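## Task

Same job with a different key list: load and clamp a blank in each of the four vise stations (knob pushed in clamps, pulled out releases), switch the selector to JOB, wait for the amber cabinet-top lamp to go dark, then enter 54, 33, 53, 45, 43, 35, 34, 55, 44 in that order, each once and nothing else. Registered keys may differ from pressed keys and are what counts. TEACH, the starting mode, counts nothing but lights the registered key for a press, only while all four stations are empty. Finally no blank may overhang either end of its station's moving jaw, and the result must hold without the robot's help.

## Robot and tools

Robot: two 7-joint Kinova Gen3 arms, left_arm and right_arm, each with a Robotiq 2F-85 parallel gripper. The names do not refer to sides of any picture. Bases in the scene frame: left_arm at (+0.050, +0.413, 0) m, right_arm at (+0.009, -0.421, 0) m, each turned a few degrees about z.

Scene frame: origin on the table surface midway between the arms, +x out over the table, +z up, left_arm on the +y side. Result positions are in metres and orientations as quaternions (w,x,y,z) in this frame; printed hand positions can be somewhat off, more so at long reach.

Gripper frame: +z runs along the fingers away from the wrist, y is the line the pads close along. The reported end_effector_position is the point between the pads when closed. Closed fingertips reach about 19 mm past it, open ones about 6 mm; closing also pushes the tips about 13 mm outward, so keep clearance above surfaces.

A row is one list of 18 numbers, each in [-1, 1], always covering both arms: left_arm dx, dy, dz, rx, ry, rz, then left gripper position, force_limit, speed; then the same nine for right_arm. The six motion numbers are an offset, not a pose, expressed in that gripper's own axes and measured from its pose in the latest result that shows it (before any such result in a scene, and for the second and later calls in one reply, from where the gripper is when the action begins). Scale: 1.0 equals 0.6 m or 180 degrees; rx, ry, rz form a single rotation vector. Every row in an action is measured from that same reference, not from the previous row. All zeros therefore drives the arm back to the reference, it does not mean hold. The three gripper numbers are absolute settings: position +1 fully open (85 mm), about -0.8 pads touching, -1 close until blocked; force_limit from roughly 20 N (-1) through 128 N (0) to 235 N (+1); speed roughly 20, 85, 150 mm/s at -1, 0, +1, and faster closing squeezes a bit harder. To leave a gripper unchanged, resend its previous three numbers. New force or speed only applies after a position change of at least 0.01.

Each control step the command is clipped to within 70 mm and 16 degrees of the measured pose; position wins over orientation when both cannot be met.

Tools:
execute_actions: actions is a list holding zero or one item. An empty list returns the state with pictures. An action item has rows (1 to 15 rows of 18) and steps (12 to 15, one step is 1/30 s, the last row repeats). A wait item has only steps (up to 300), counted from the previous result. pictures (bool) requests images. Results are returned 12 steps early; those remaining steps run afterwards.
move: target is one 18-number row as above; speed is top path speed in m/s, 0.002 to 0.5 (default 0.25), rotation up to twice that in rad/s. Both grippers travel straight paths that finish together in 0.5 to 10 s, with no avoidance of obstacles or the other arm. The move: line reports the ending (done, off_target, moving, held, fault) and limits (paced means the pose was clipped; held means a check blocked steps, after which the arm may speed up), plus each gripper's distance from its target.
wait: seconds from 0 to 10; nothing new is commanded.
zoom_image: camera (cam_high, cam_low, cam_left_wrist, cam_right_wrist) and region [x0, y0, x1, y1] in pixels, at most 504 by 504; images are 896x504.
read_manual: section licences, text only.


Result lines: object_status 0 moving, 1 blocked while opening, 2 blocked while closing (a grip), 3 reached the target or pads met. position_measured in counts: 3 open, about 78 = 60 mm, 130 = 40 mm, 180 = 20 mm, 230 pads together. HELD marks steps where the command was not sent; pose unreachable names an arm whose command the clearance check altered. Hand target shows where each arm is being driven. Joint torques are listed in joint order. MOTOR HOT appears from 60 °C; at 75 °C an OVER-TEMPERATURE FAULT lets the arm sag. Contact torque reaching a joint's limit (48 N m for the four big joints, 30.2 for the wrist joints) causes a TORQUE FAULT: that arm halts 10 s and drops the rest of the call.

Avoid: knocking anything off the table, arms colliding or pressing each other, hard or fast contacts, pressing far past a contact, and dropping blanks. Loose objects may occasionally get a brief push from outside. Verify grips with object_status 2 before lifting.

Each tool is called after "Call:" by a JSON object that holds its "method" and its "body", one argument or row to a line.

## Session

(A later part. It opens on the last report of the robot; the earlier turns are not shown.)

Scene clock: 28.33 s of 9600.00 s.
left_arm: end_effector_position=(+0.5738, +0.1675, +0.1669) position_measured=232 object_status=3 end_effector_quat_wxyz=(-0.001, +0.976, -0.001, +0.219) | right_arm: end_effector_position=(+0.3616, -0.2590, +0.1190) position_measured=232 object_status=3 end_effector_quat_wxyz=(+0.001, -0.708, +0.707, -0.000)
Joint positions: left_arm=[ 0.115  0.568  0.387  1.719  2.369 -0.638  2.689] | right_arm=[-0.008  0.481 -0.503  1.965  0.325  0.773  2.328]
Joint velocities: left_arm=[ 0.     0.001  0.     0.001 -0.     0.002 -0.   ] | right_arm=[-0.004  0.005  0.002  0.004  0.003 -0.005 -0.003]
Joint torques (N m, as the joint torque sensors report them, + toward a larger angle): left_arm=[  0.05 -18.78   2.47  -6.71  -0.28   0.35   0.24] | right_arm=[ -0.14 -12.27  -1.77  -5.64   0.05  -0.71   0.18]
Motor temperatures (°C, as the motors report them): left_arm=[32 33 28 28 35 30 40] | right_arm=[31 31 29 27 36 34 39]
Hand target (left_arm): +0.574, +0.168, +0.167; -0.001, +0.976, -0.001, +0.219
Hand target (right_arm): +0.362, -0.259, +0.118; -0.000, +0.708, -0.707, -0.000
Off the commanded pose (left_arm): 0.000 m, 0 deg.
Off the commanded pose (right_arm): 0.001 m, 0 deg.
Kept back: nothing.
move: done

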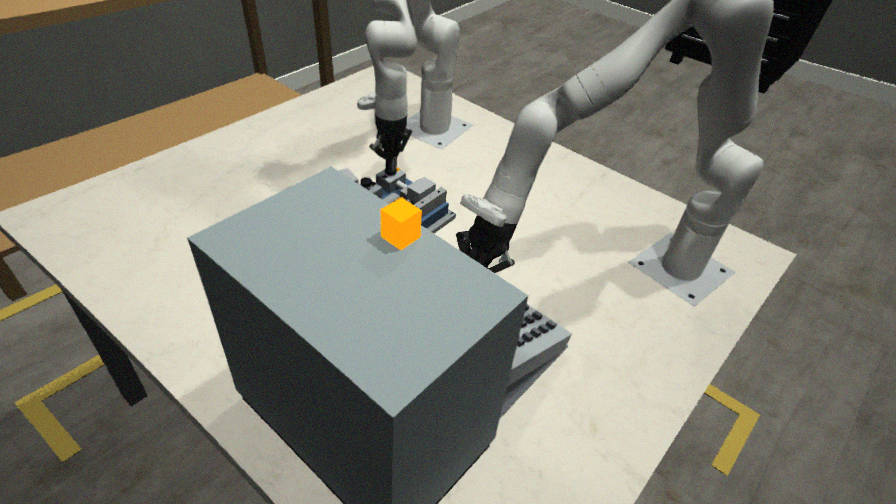

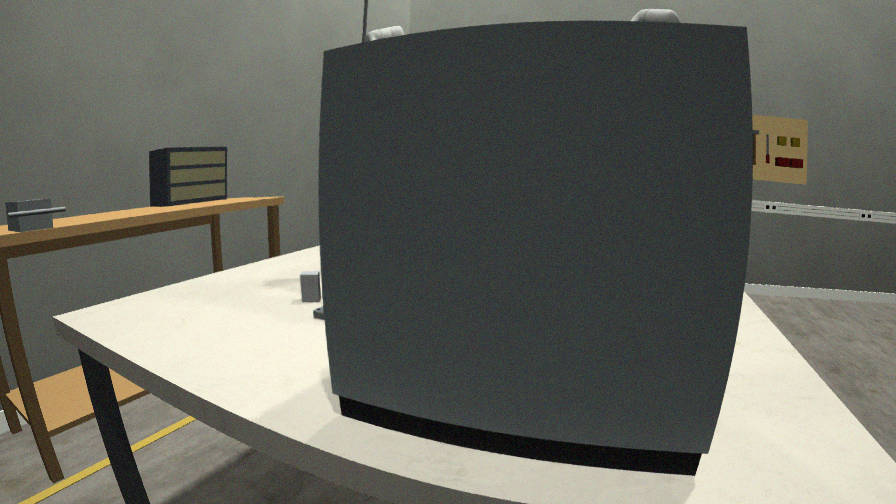

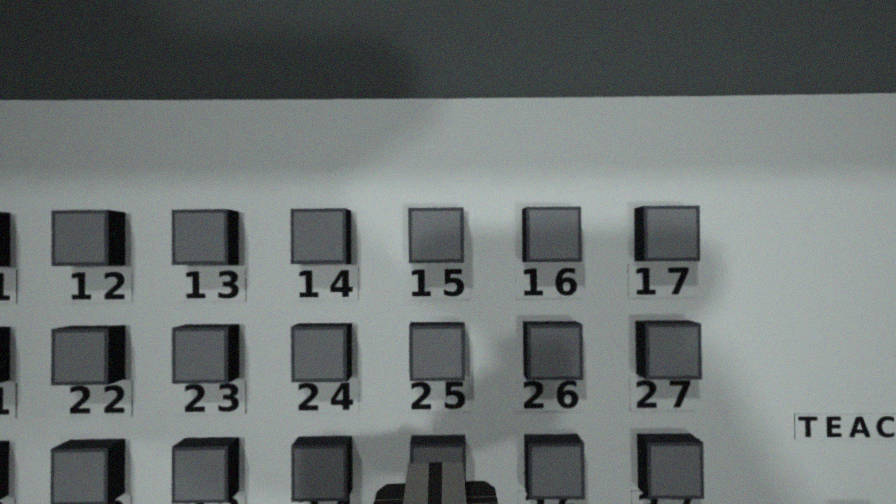

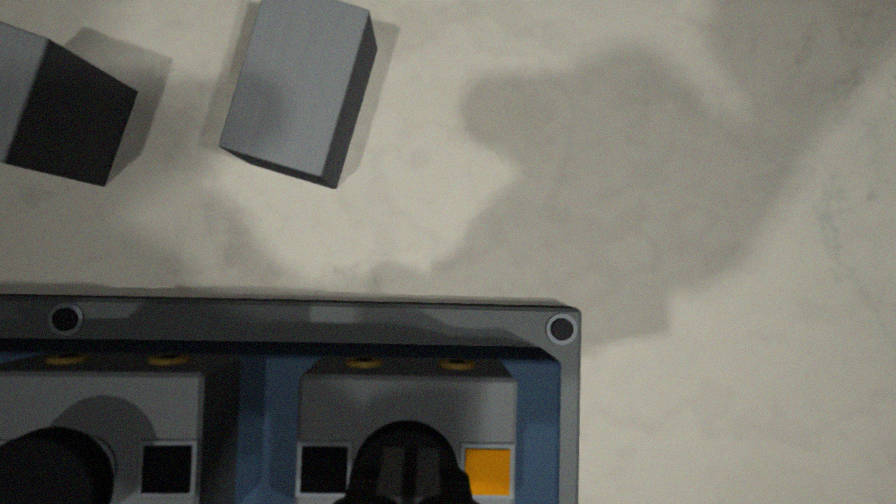

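Call:
{"method": "move", "body": {
  "target": [0,0,0,0,0,0,-1,0,1,0.201,-0.0725,-0.03,0,0,-0.418,0.7,0,-0.3],
  "speed": 0.45
}}

Scene clock: 31.30 s of 9600.00 s.
left_arm: end_effector_position=(+0.5738, +0.1675, +0.1669) position_measured=232 object_status=3 end_effector_quat_wxyz=(-0.001, +0.976, -0.001, +0.219) | right_arm: end_effector_position=(+0.4059, -0.3790, +0.1374) position_measured=41 object_status=3 end_effector_quat_wxyz=(-0.000, +0.992, -0.127, +0.001)
Joint positions: left_arm=[ 0.115  0.568  0.387  1.719  2.369 -0.638  2.689] | right_arm=[ 0.539  0.548 -0.839  1.899  0.511  0.919  3.792]
Joint velocities: left_arm=[ 0.001 -0.     0.001  0.     0.    -0.001 -0.   ] | right_arm=[ 0.012  0.005  0.    -0.004 -0.004  0.002  0.014]
Joint torques (N m, as the joint torque sensors report them, + toward a larger angle): left_arm=[  0.1  -18.77   2.46  -6.84  -0.33   0.37   0.17] | right_arm=[ -0.49 -14.25  -3.95  -5.85   0.2   -0.35   0.18]
Motor temperatures (°C, as the motors report them): left_arm=[32 33 28 28 35 30 40] | right_arm=[31 31 29 27 36 34 39]
Hand target (left_arm): +0.574, +0.168, +0.167; -0.001, +0.976, -0.001, +0.219
Hand target (right_arm): +0.406, -0.379, +0.137; -0.000, +0.992, -0.128, +0.001
Off the commanded pose (left_arm): 0.000 m, 0 deg.
Off the commanded pose (right_arm): 0.001 m, 0 deg.
Kept back: nothing.
move: done

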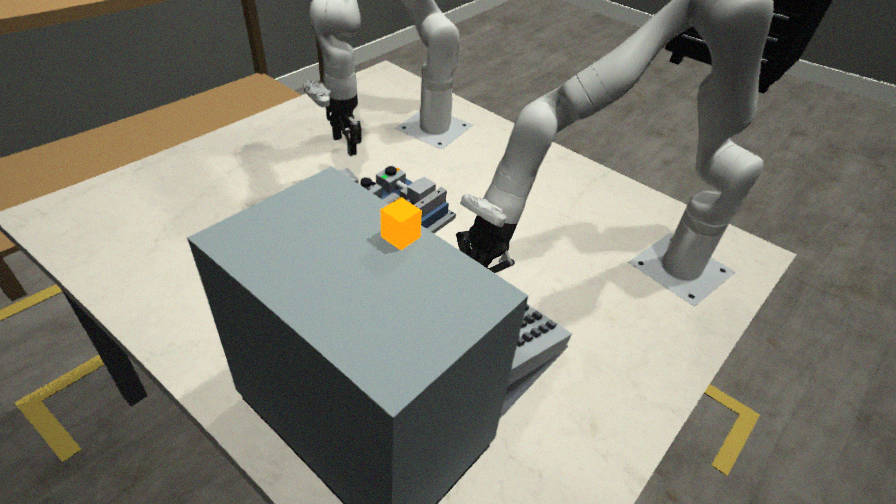

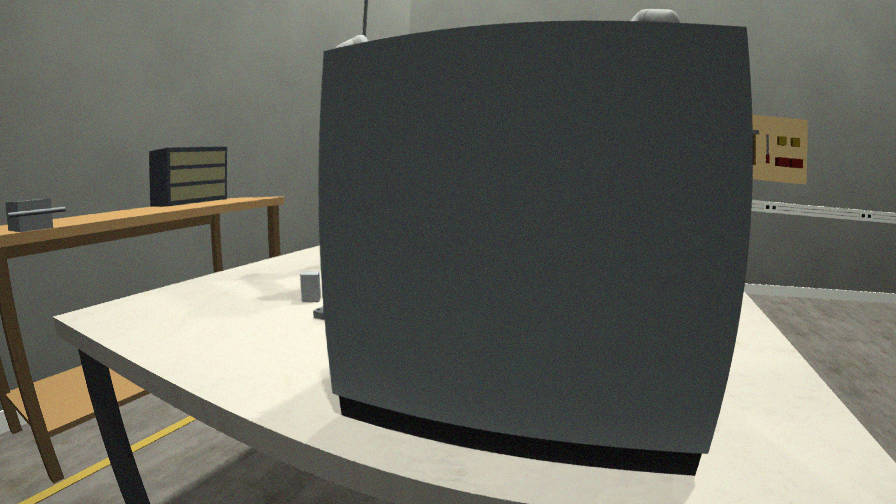

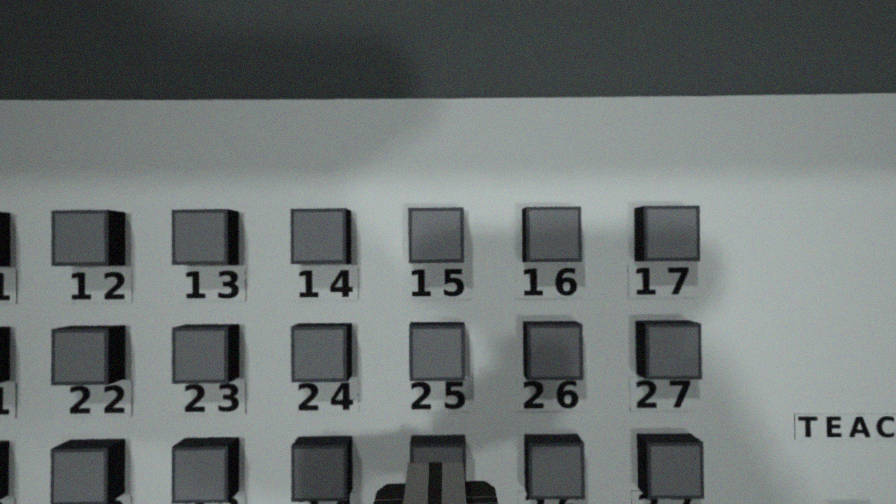

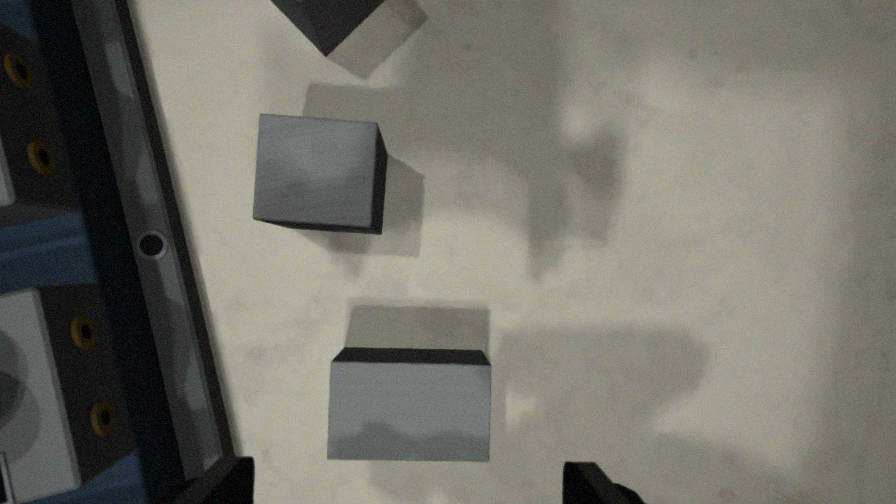

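Call:
{"method": "move", "body": {
  "target": [0,0,0,0,0,0,-1,0,1,0.003,-0.0042,0.184,0,0,0,0.7,0,-0.3],
  "speed": 0.18
}}

Call:
{"method": "execute_actions", "body": {
  "actions": [
    {"rows":[[0,0,0,0,0,0,-1,0,1,0,0,0,0,0,0,-1,-0.4,-0.3]],"steps":14}
  ]
}}

Call:
{"method": "move", "body": {
  "target": [0,0,0,0,0,0,-1,0,1,0,0,-0.238,0,0,0,-1,-0.4,-0.3],
  "speed": 0.3
}}

Call:
{"method": "move", "body": {
  "target": [0,0,0,0,0,0,-1,0,1,-0.0294,-0.3697,0.045,0,0,0.4185,-1,-0.4,-0.3],
  "speed": 0.45
}}

Scene clock: 33.60 s of 9600.00 s.
left_arm: end_effector_position=(+0.5738, +0.1675, +0.1669) position_measured=232 object_status=3 end_effector_quat_wxyz=(-0.001, +0.976, -0.001, +0.219) | right_arm: end_effector_position=(+0.4088, -0.3777, +0.0271) position_measured=41 object_status=3 end_effector_quat_wxyz=(+0.000, +0.992, -0.128, +0.001)
Joint positions: left_arm=[ 0.115  0.568  0.387  1.719  2.369 -0.638  2.689] | right_arm=[ 0.403  0.752 -0.663  1.992  0.76   0.659  3.58 ]
Joint velocities: left_arm=[ 0.001 -0.    -0.    -0.    -0.     0.     0.001] | right_arm=[-0.007  0.003  0.002  0.001  0.003 -0.002 -0.003]
Joint torques (N m, as the joint torque sensors report them, + toward a larger angle): left_arm=[  0.16 -18.77   2.44  -6.82  -0.29   0.36   0.18] | right_arm=[ -0.56 -16.75  -4.08  -3.63   0.    -0.22  -0.13]
Motor temperatures (°C, as the motors report them): left_arm=[32 33 28 28 35 30 40] | right_arm=[31 31 29 27 36 34 39]
Hand target (left_arm): +0.574, +0.168, +0.167; -0.001, +0.976, -0.001, +0.219
Hand target (right_arm): +0.409, -0.377, +0.027; +0.000, +0.992, -0.128, +0.001
Off the commanded pose (left_arm): 0.000 m, 0 deg.
Off the commanded pose (right_arm): 0.001 m, 0 deg.
Kept back: nothing.
move: done

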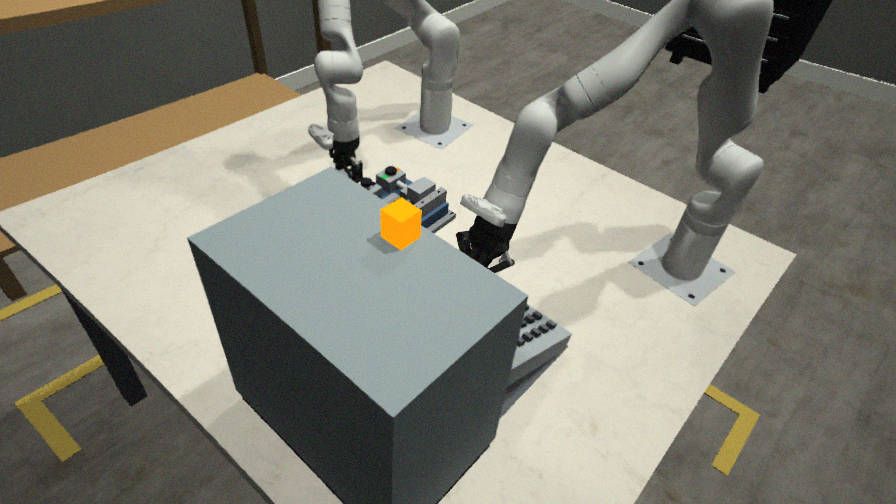

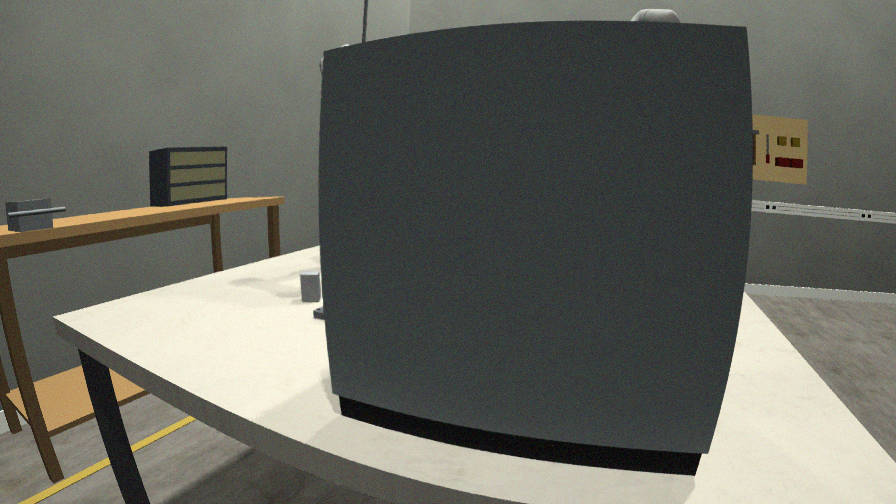

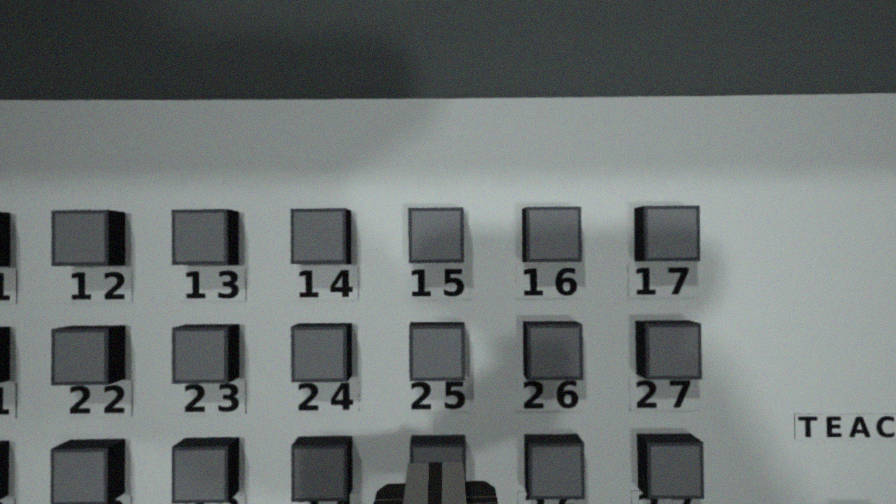

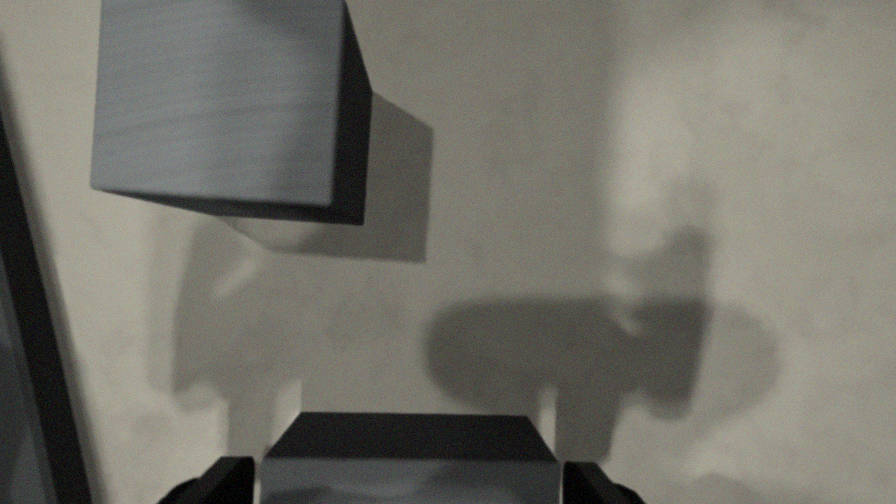

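Scene clock: 33.67 s of 9600.00 s.
left_arm: end_effector_position=(+0.5738, +0.1675, +0.1669) position_measured=232 object_status=3 end_effector_quat_wxyz=(-0.001, +0.976, -0.001, +0.219) | right_arm: end_effector_position=(+0.4088, -0.3777, +0.0271) position_measured=42 object_status=0 end_effector_quat_wxyz=(+0.000, +0.992, -0.128, +0.001)
Joint positions: left_arm=[ 0.115  0.568  0.387  1.719  2.369 -0.638  2.689] | right_arm=[ 0.403  0.752 -0.663  1.992  0.76   0.659  3.58 ]
Joint velocities: left_arm=[-0.001 -0.     0.    -0.     0.     0.003  0.001] | right_arm=[ 0.    -0.001 -0.     0.     0.    -0.     0.   ]
Joint torques (N m, as the joint torque sensors report them, + toward a larger angle): left_arm=[  0.12 -18.77   2.47  -6.81  -0.31   0.43   0.25] | right_arm=[ -0.23 -16.14  -3.87  -3.63   0.04  -0.27   0.1 ]
Motor temperatures (°C, as the motors report them): left_arm=[32 33 28 28 35 30 40] | right_arm=[31 31 29 27 36 34 39]
Steps of this call (steps 1 to 2: the first 2 steps of this action). Readings (end_effector_position | what the end effector reports):
1: left_arm (+0.5738, +0.1675, +0.1669) | right_arm (+0.4088, -0.3777, +0.0271) | left_arm position_measured=232 object_status=3 | right_arm position_measured=41 object_status=0
2: the state above

Scene clock: 35.20 s of 9600.00 s.
left_arm: end_effector_position=(+0.5738, +0.1675, +0.1669) position_measured=232 object_status=3 end_effector_quat_wxyz=(-0.001, +0.976, -0.001, +0.219) | right_arm: end_effector_position=(+0.4081, -0.3770, +0.1701) position_measured=80 object_status=2 end_effector_quat_wxyz=(-0.000, +0.992, -0.127, +0.001)
Joint positions: left_arm=[ 0.115  0.568  0.387  1.719  2.369 -0.638  2.689] | right_arm=[ 0.556  0.497 -0.862  1.845  0.445  1.002  3.848]
Joint velocities: left_arm=[ 0.    -0.001  0.    -0.    -0.     0.     0.   ] | right_arm=[ 0.004 -0.003  0.001 -0.003 -0.002  0.003  0.002]
Joint torques (N m, as the joint torque sensors report them, + toward a larger angle): left_arm=[  0.16 -18.7    2.34  -6.82  -0.26   0.43   0.27] | right_arm=[  0.   -14.57  -3.95  -7.26  -0.03  -0.29  -0.02]
Motor temperatures (°C, as the motors report them): left_arm=[32 33 28 28 35 30 40] | right_arm=[31 31 29 27 36 34 39]
Hand target (left_arm): +0.574, +0.168, +0.167; -0.001, +0.976, -0.001, +0.219
Hand target (right_arm): +0.408, -0.377, +0.170; -0.000, +0.992, -0.128, +0.001
Off your previous action's commanded pose (left_arm): 0.000 m, 0 deg at its last step (step 12 of this call).
Off your previous action's commanded pose (right_arm): 0.000 m, 0 deg at its last step (step 12 of this call).
Off the commanded pose (left_arm): 0.000 m, 0 deg.
Off the commanded pose (right_arm): 0.001 m, 0 deg.
Kept back: nothing.
move: done

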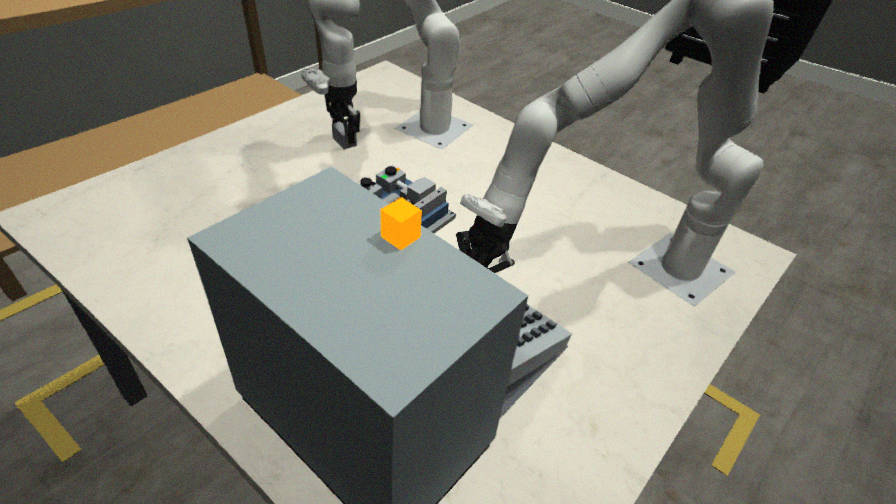

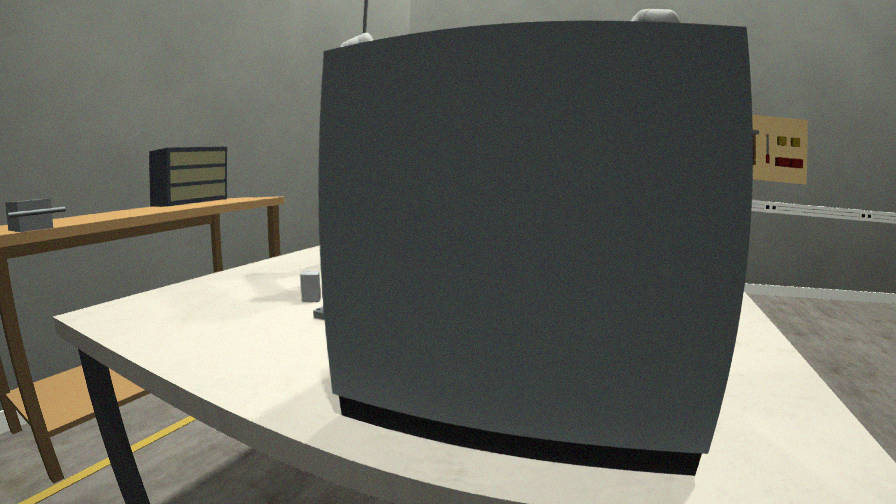

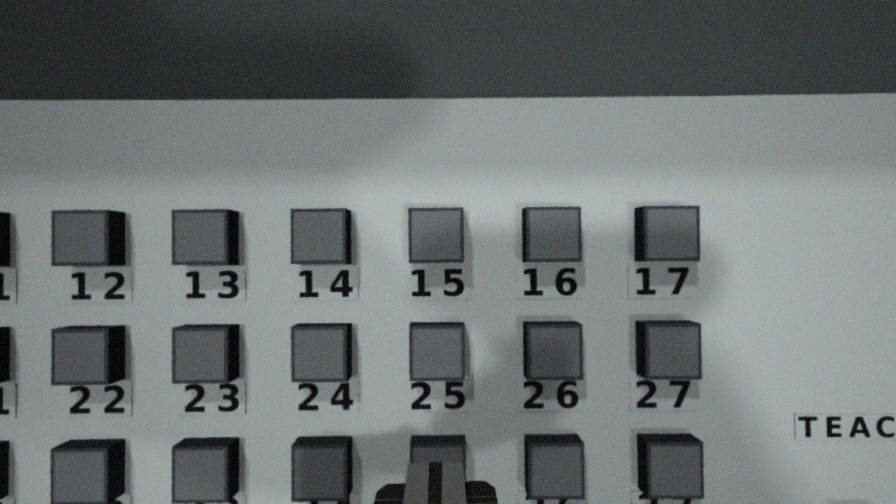

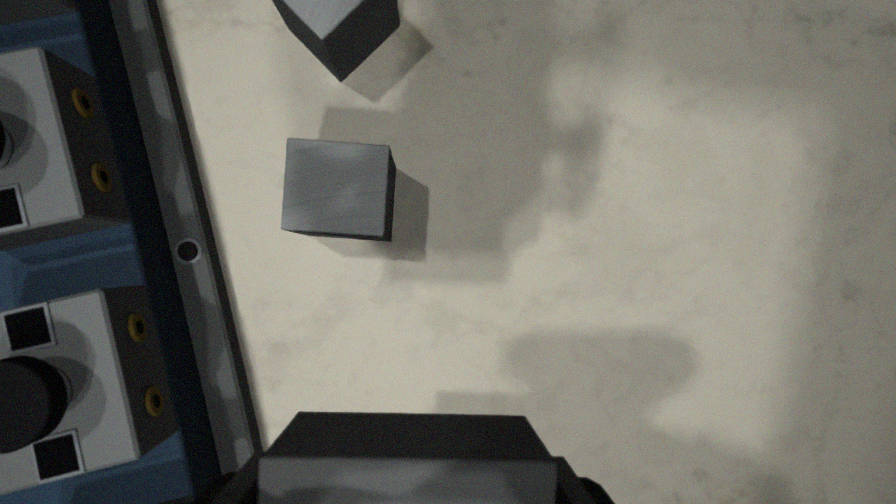

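Scene clock: 37.30 s of 9600.00 s.
left_arm: end_effector_position=(+0.5738, +0.1675, +0.1669) position_measured=232 object_status=3 end_effector_quat_wxyz=(-0.001, +0.976, -0.001, +0.219) | right_arm: end_effector_position=(+0.4461, -0.1580, +0.1429) position_measured=80 object_status=2 end_effector_quat_wxyz=(+0.001, -0.707, +0.707, -0.000)
Joint positions: left_arm=[ 0.115  0.568  0.387  1.719  2.369 -0.638  2.689] | right_arm=[-0.175  0.67  -0.496  1.511  0.349  1.047  2.269]
Joint velocities: left_arm=[ 0.001 -0.    -0.    -0.     0.    -0.001 -0.   ] | right_arm=[-0.007  0.004  0.    -0.002  0.002  0.004 -0.004]
Joint torques (N m, as the joint torque sensors report them, + toward a larger angle): left_arm=[  0.01 -18.84   2.44  -6.77  -0.3    0.35   0.21] | right_arm=[ -0.3  -20.1   -3.29  -7.57  -0.09  -0.04   0.13]
Motor temperatures (°C, as the motors report them): left_arm=[32 33 28 28 35 30 40] | right_arm=[31 31 29 27 36 34 39]
Hand target (left_arm): +0.574, +0.168, +0.167; -0.001, +0.976, -0.001, +0.219
Hand target (right_arm): +0.446, -0.158, +0.143; -0.001, +0.707, -0.707, +0.000
Off the commanded pose (left_arm): 0.000 m, 0 deg.
Off the commanded pose (right_arm): 0.001 m, 0 deg.
Kept back: nothing.
move: done

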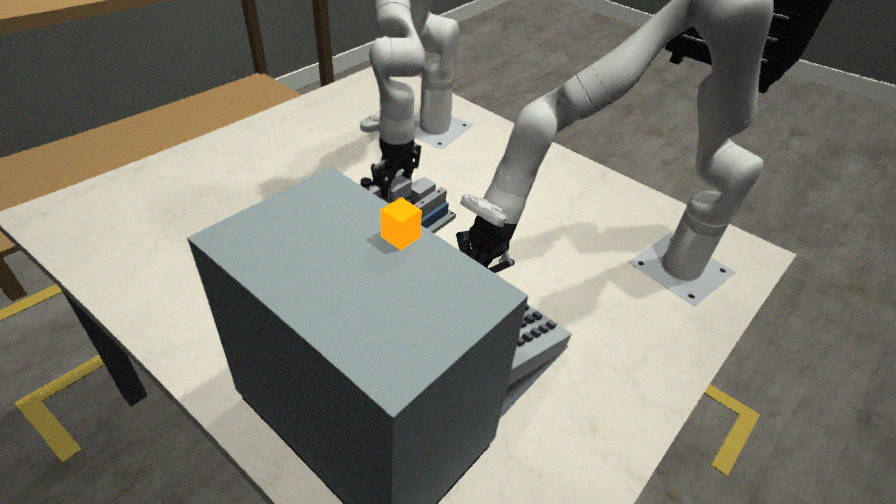

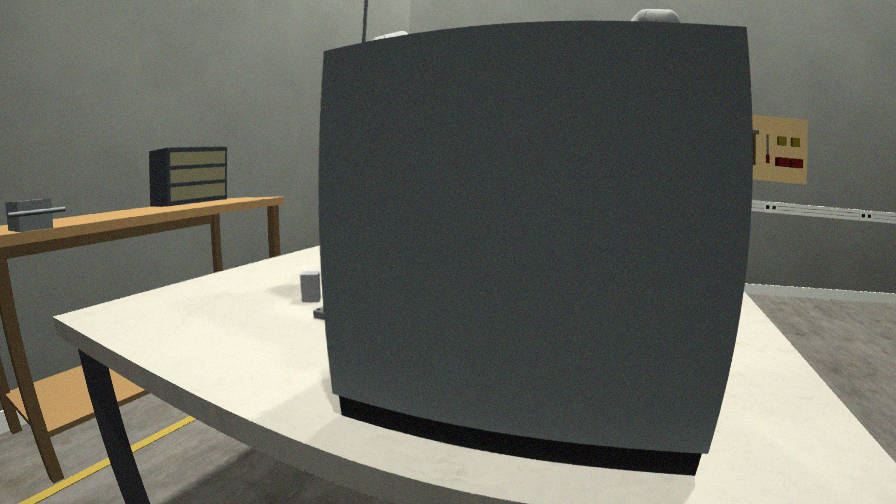

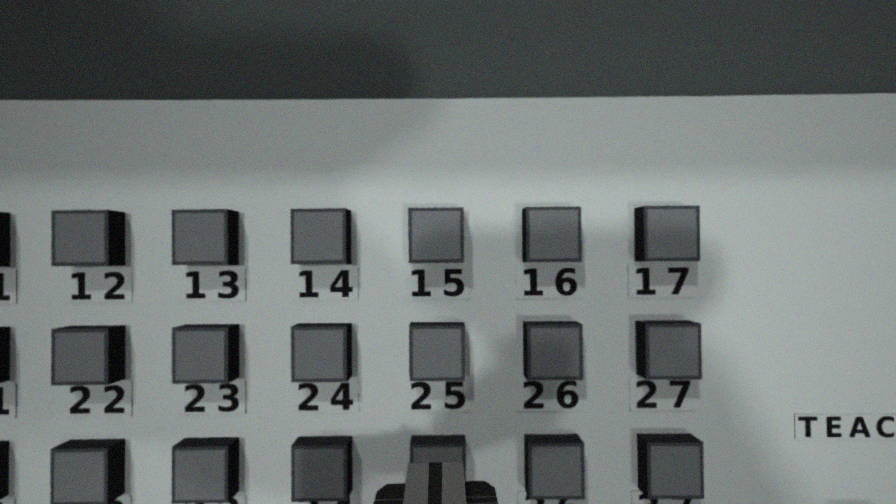

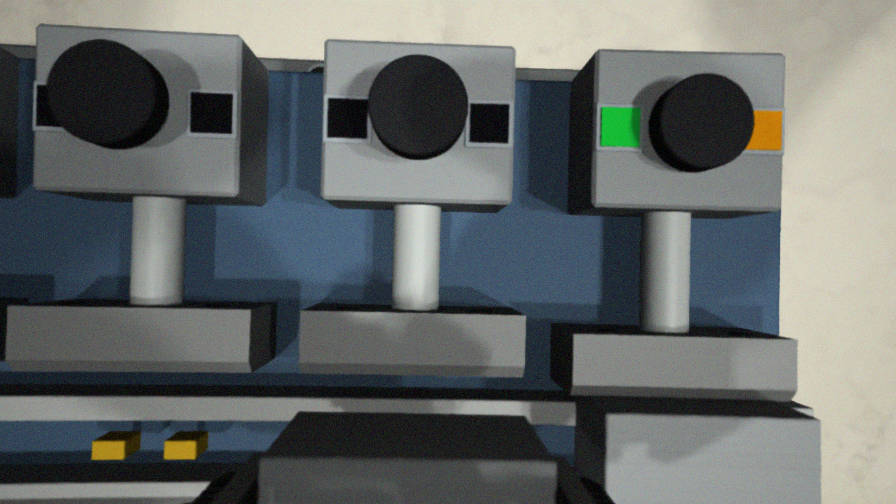

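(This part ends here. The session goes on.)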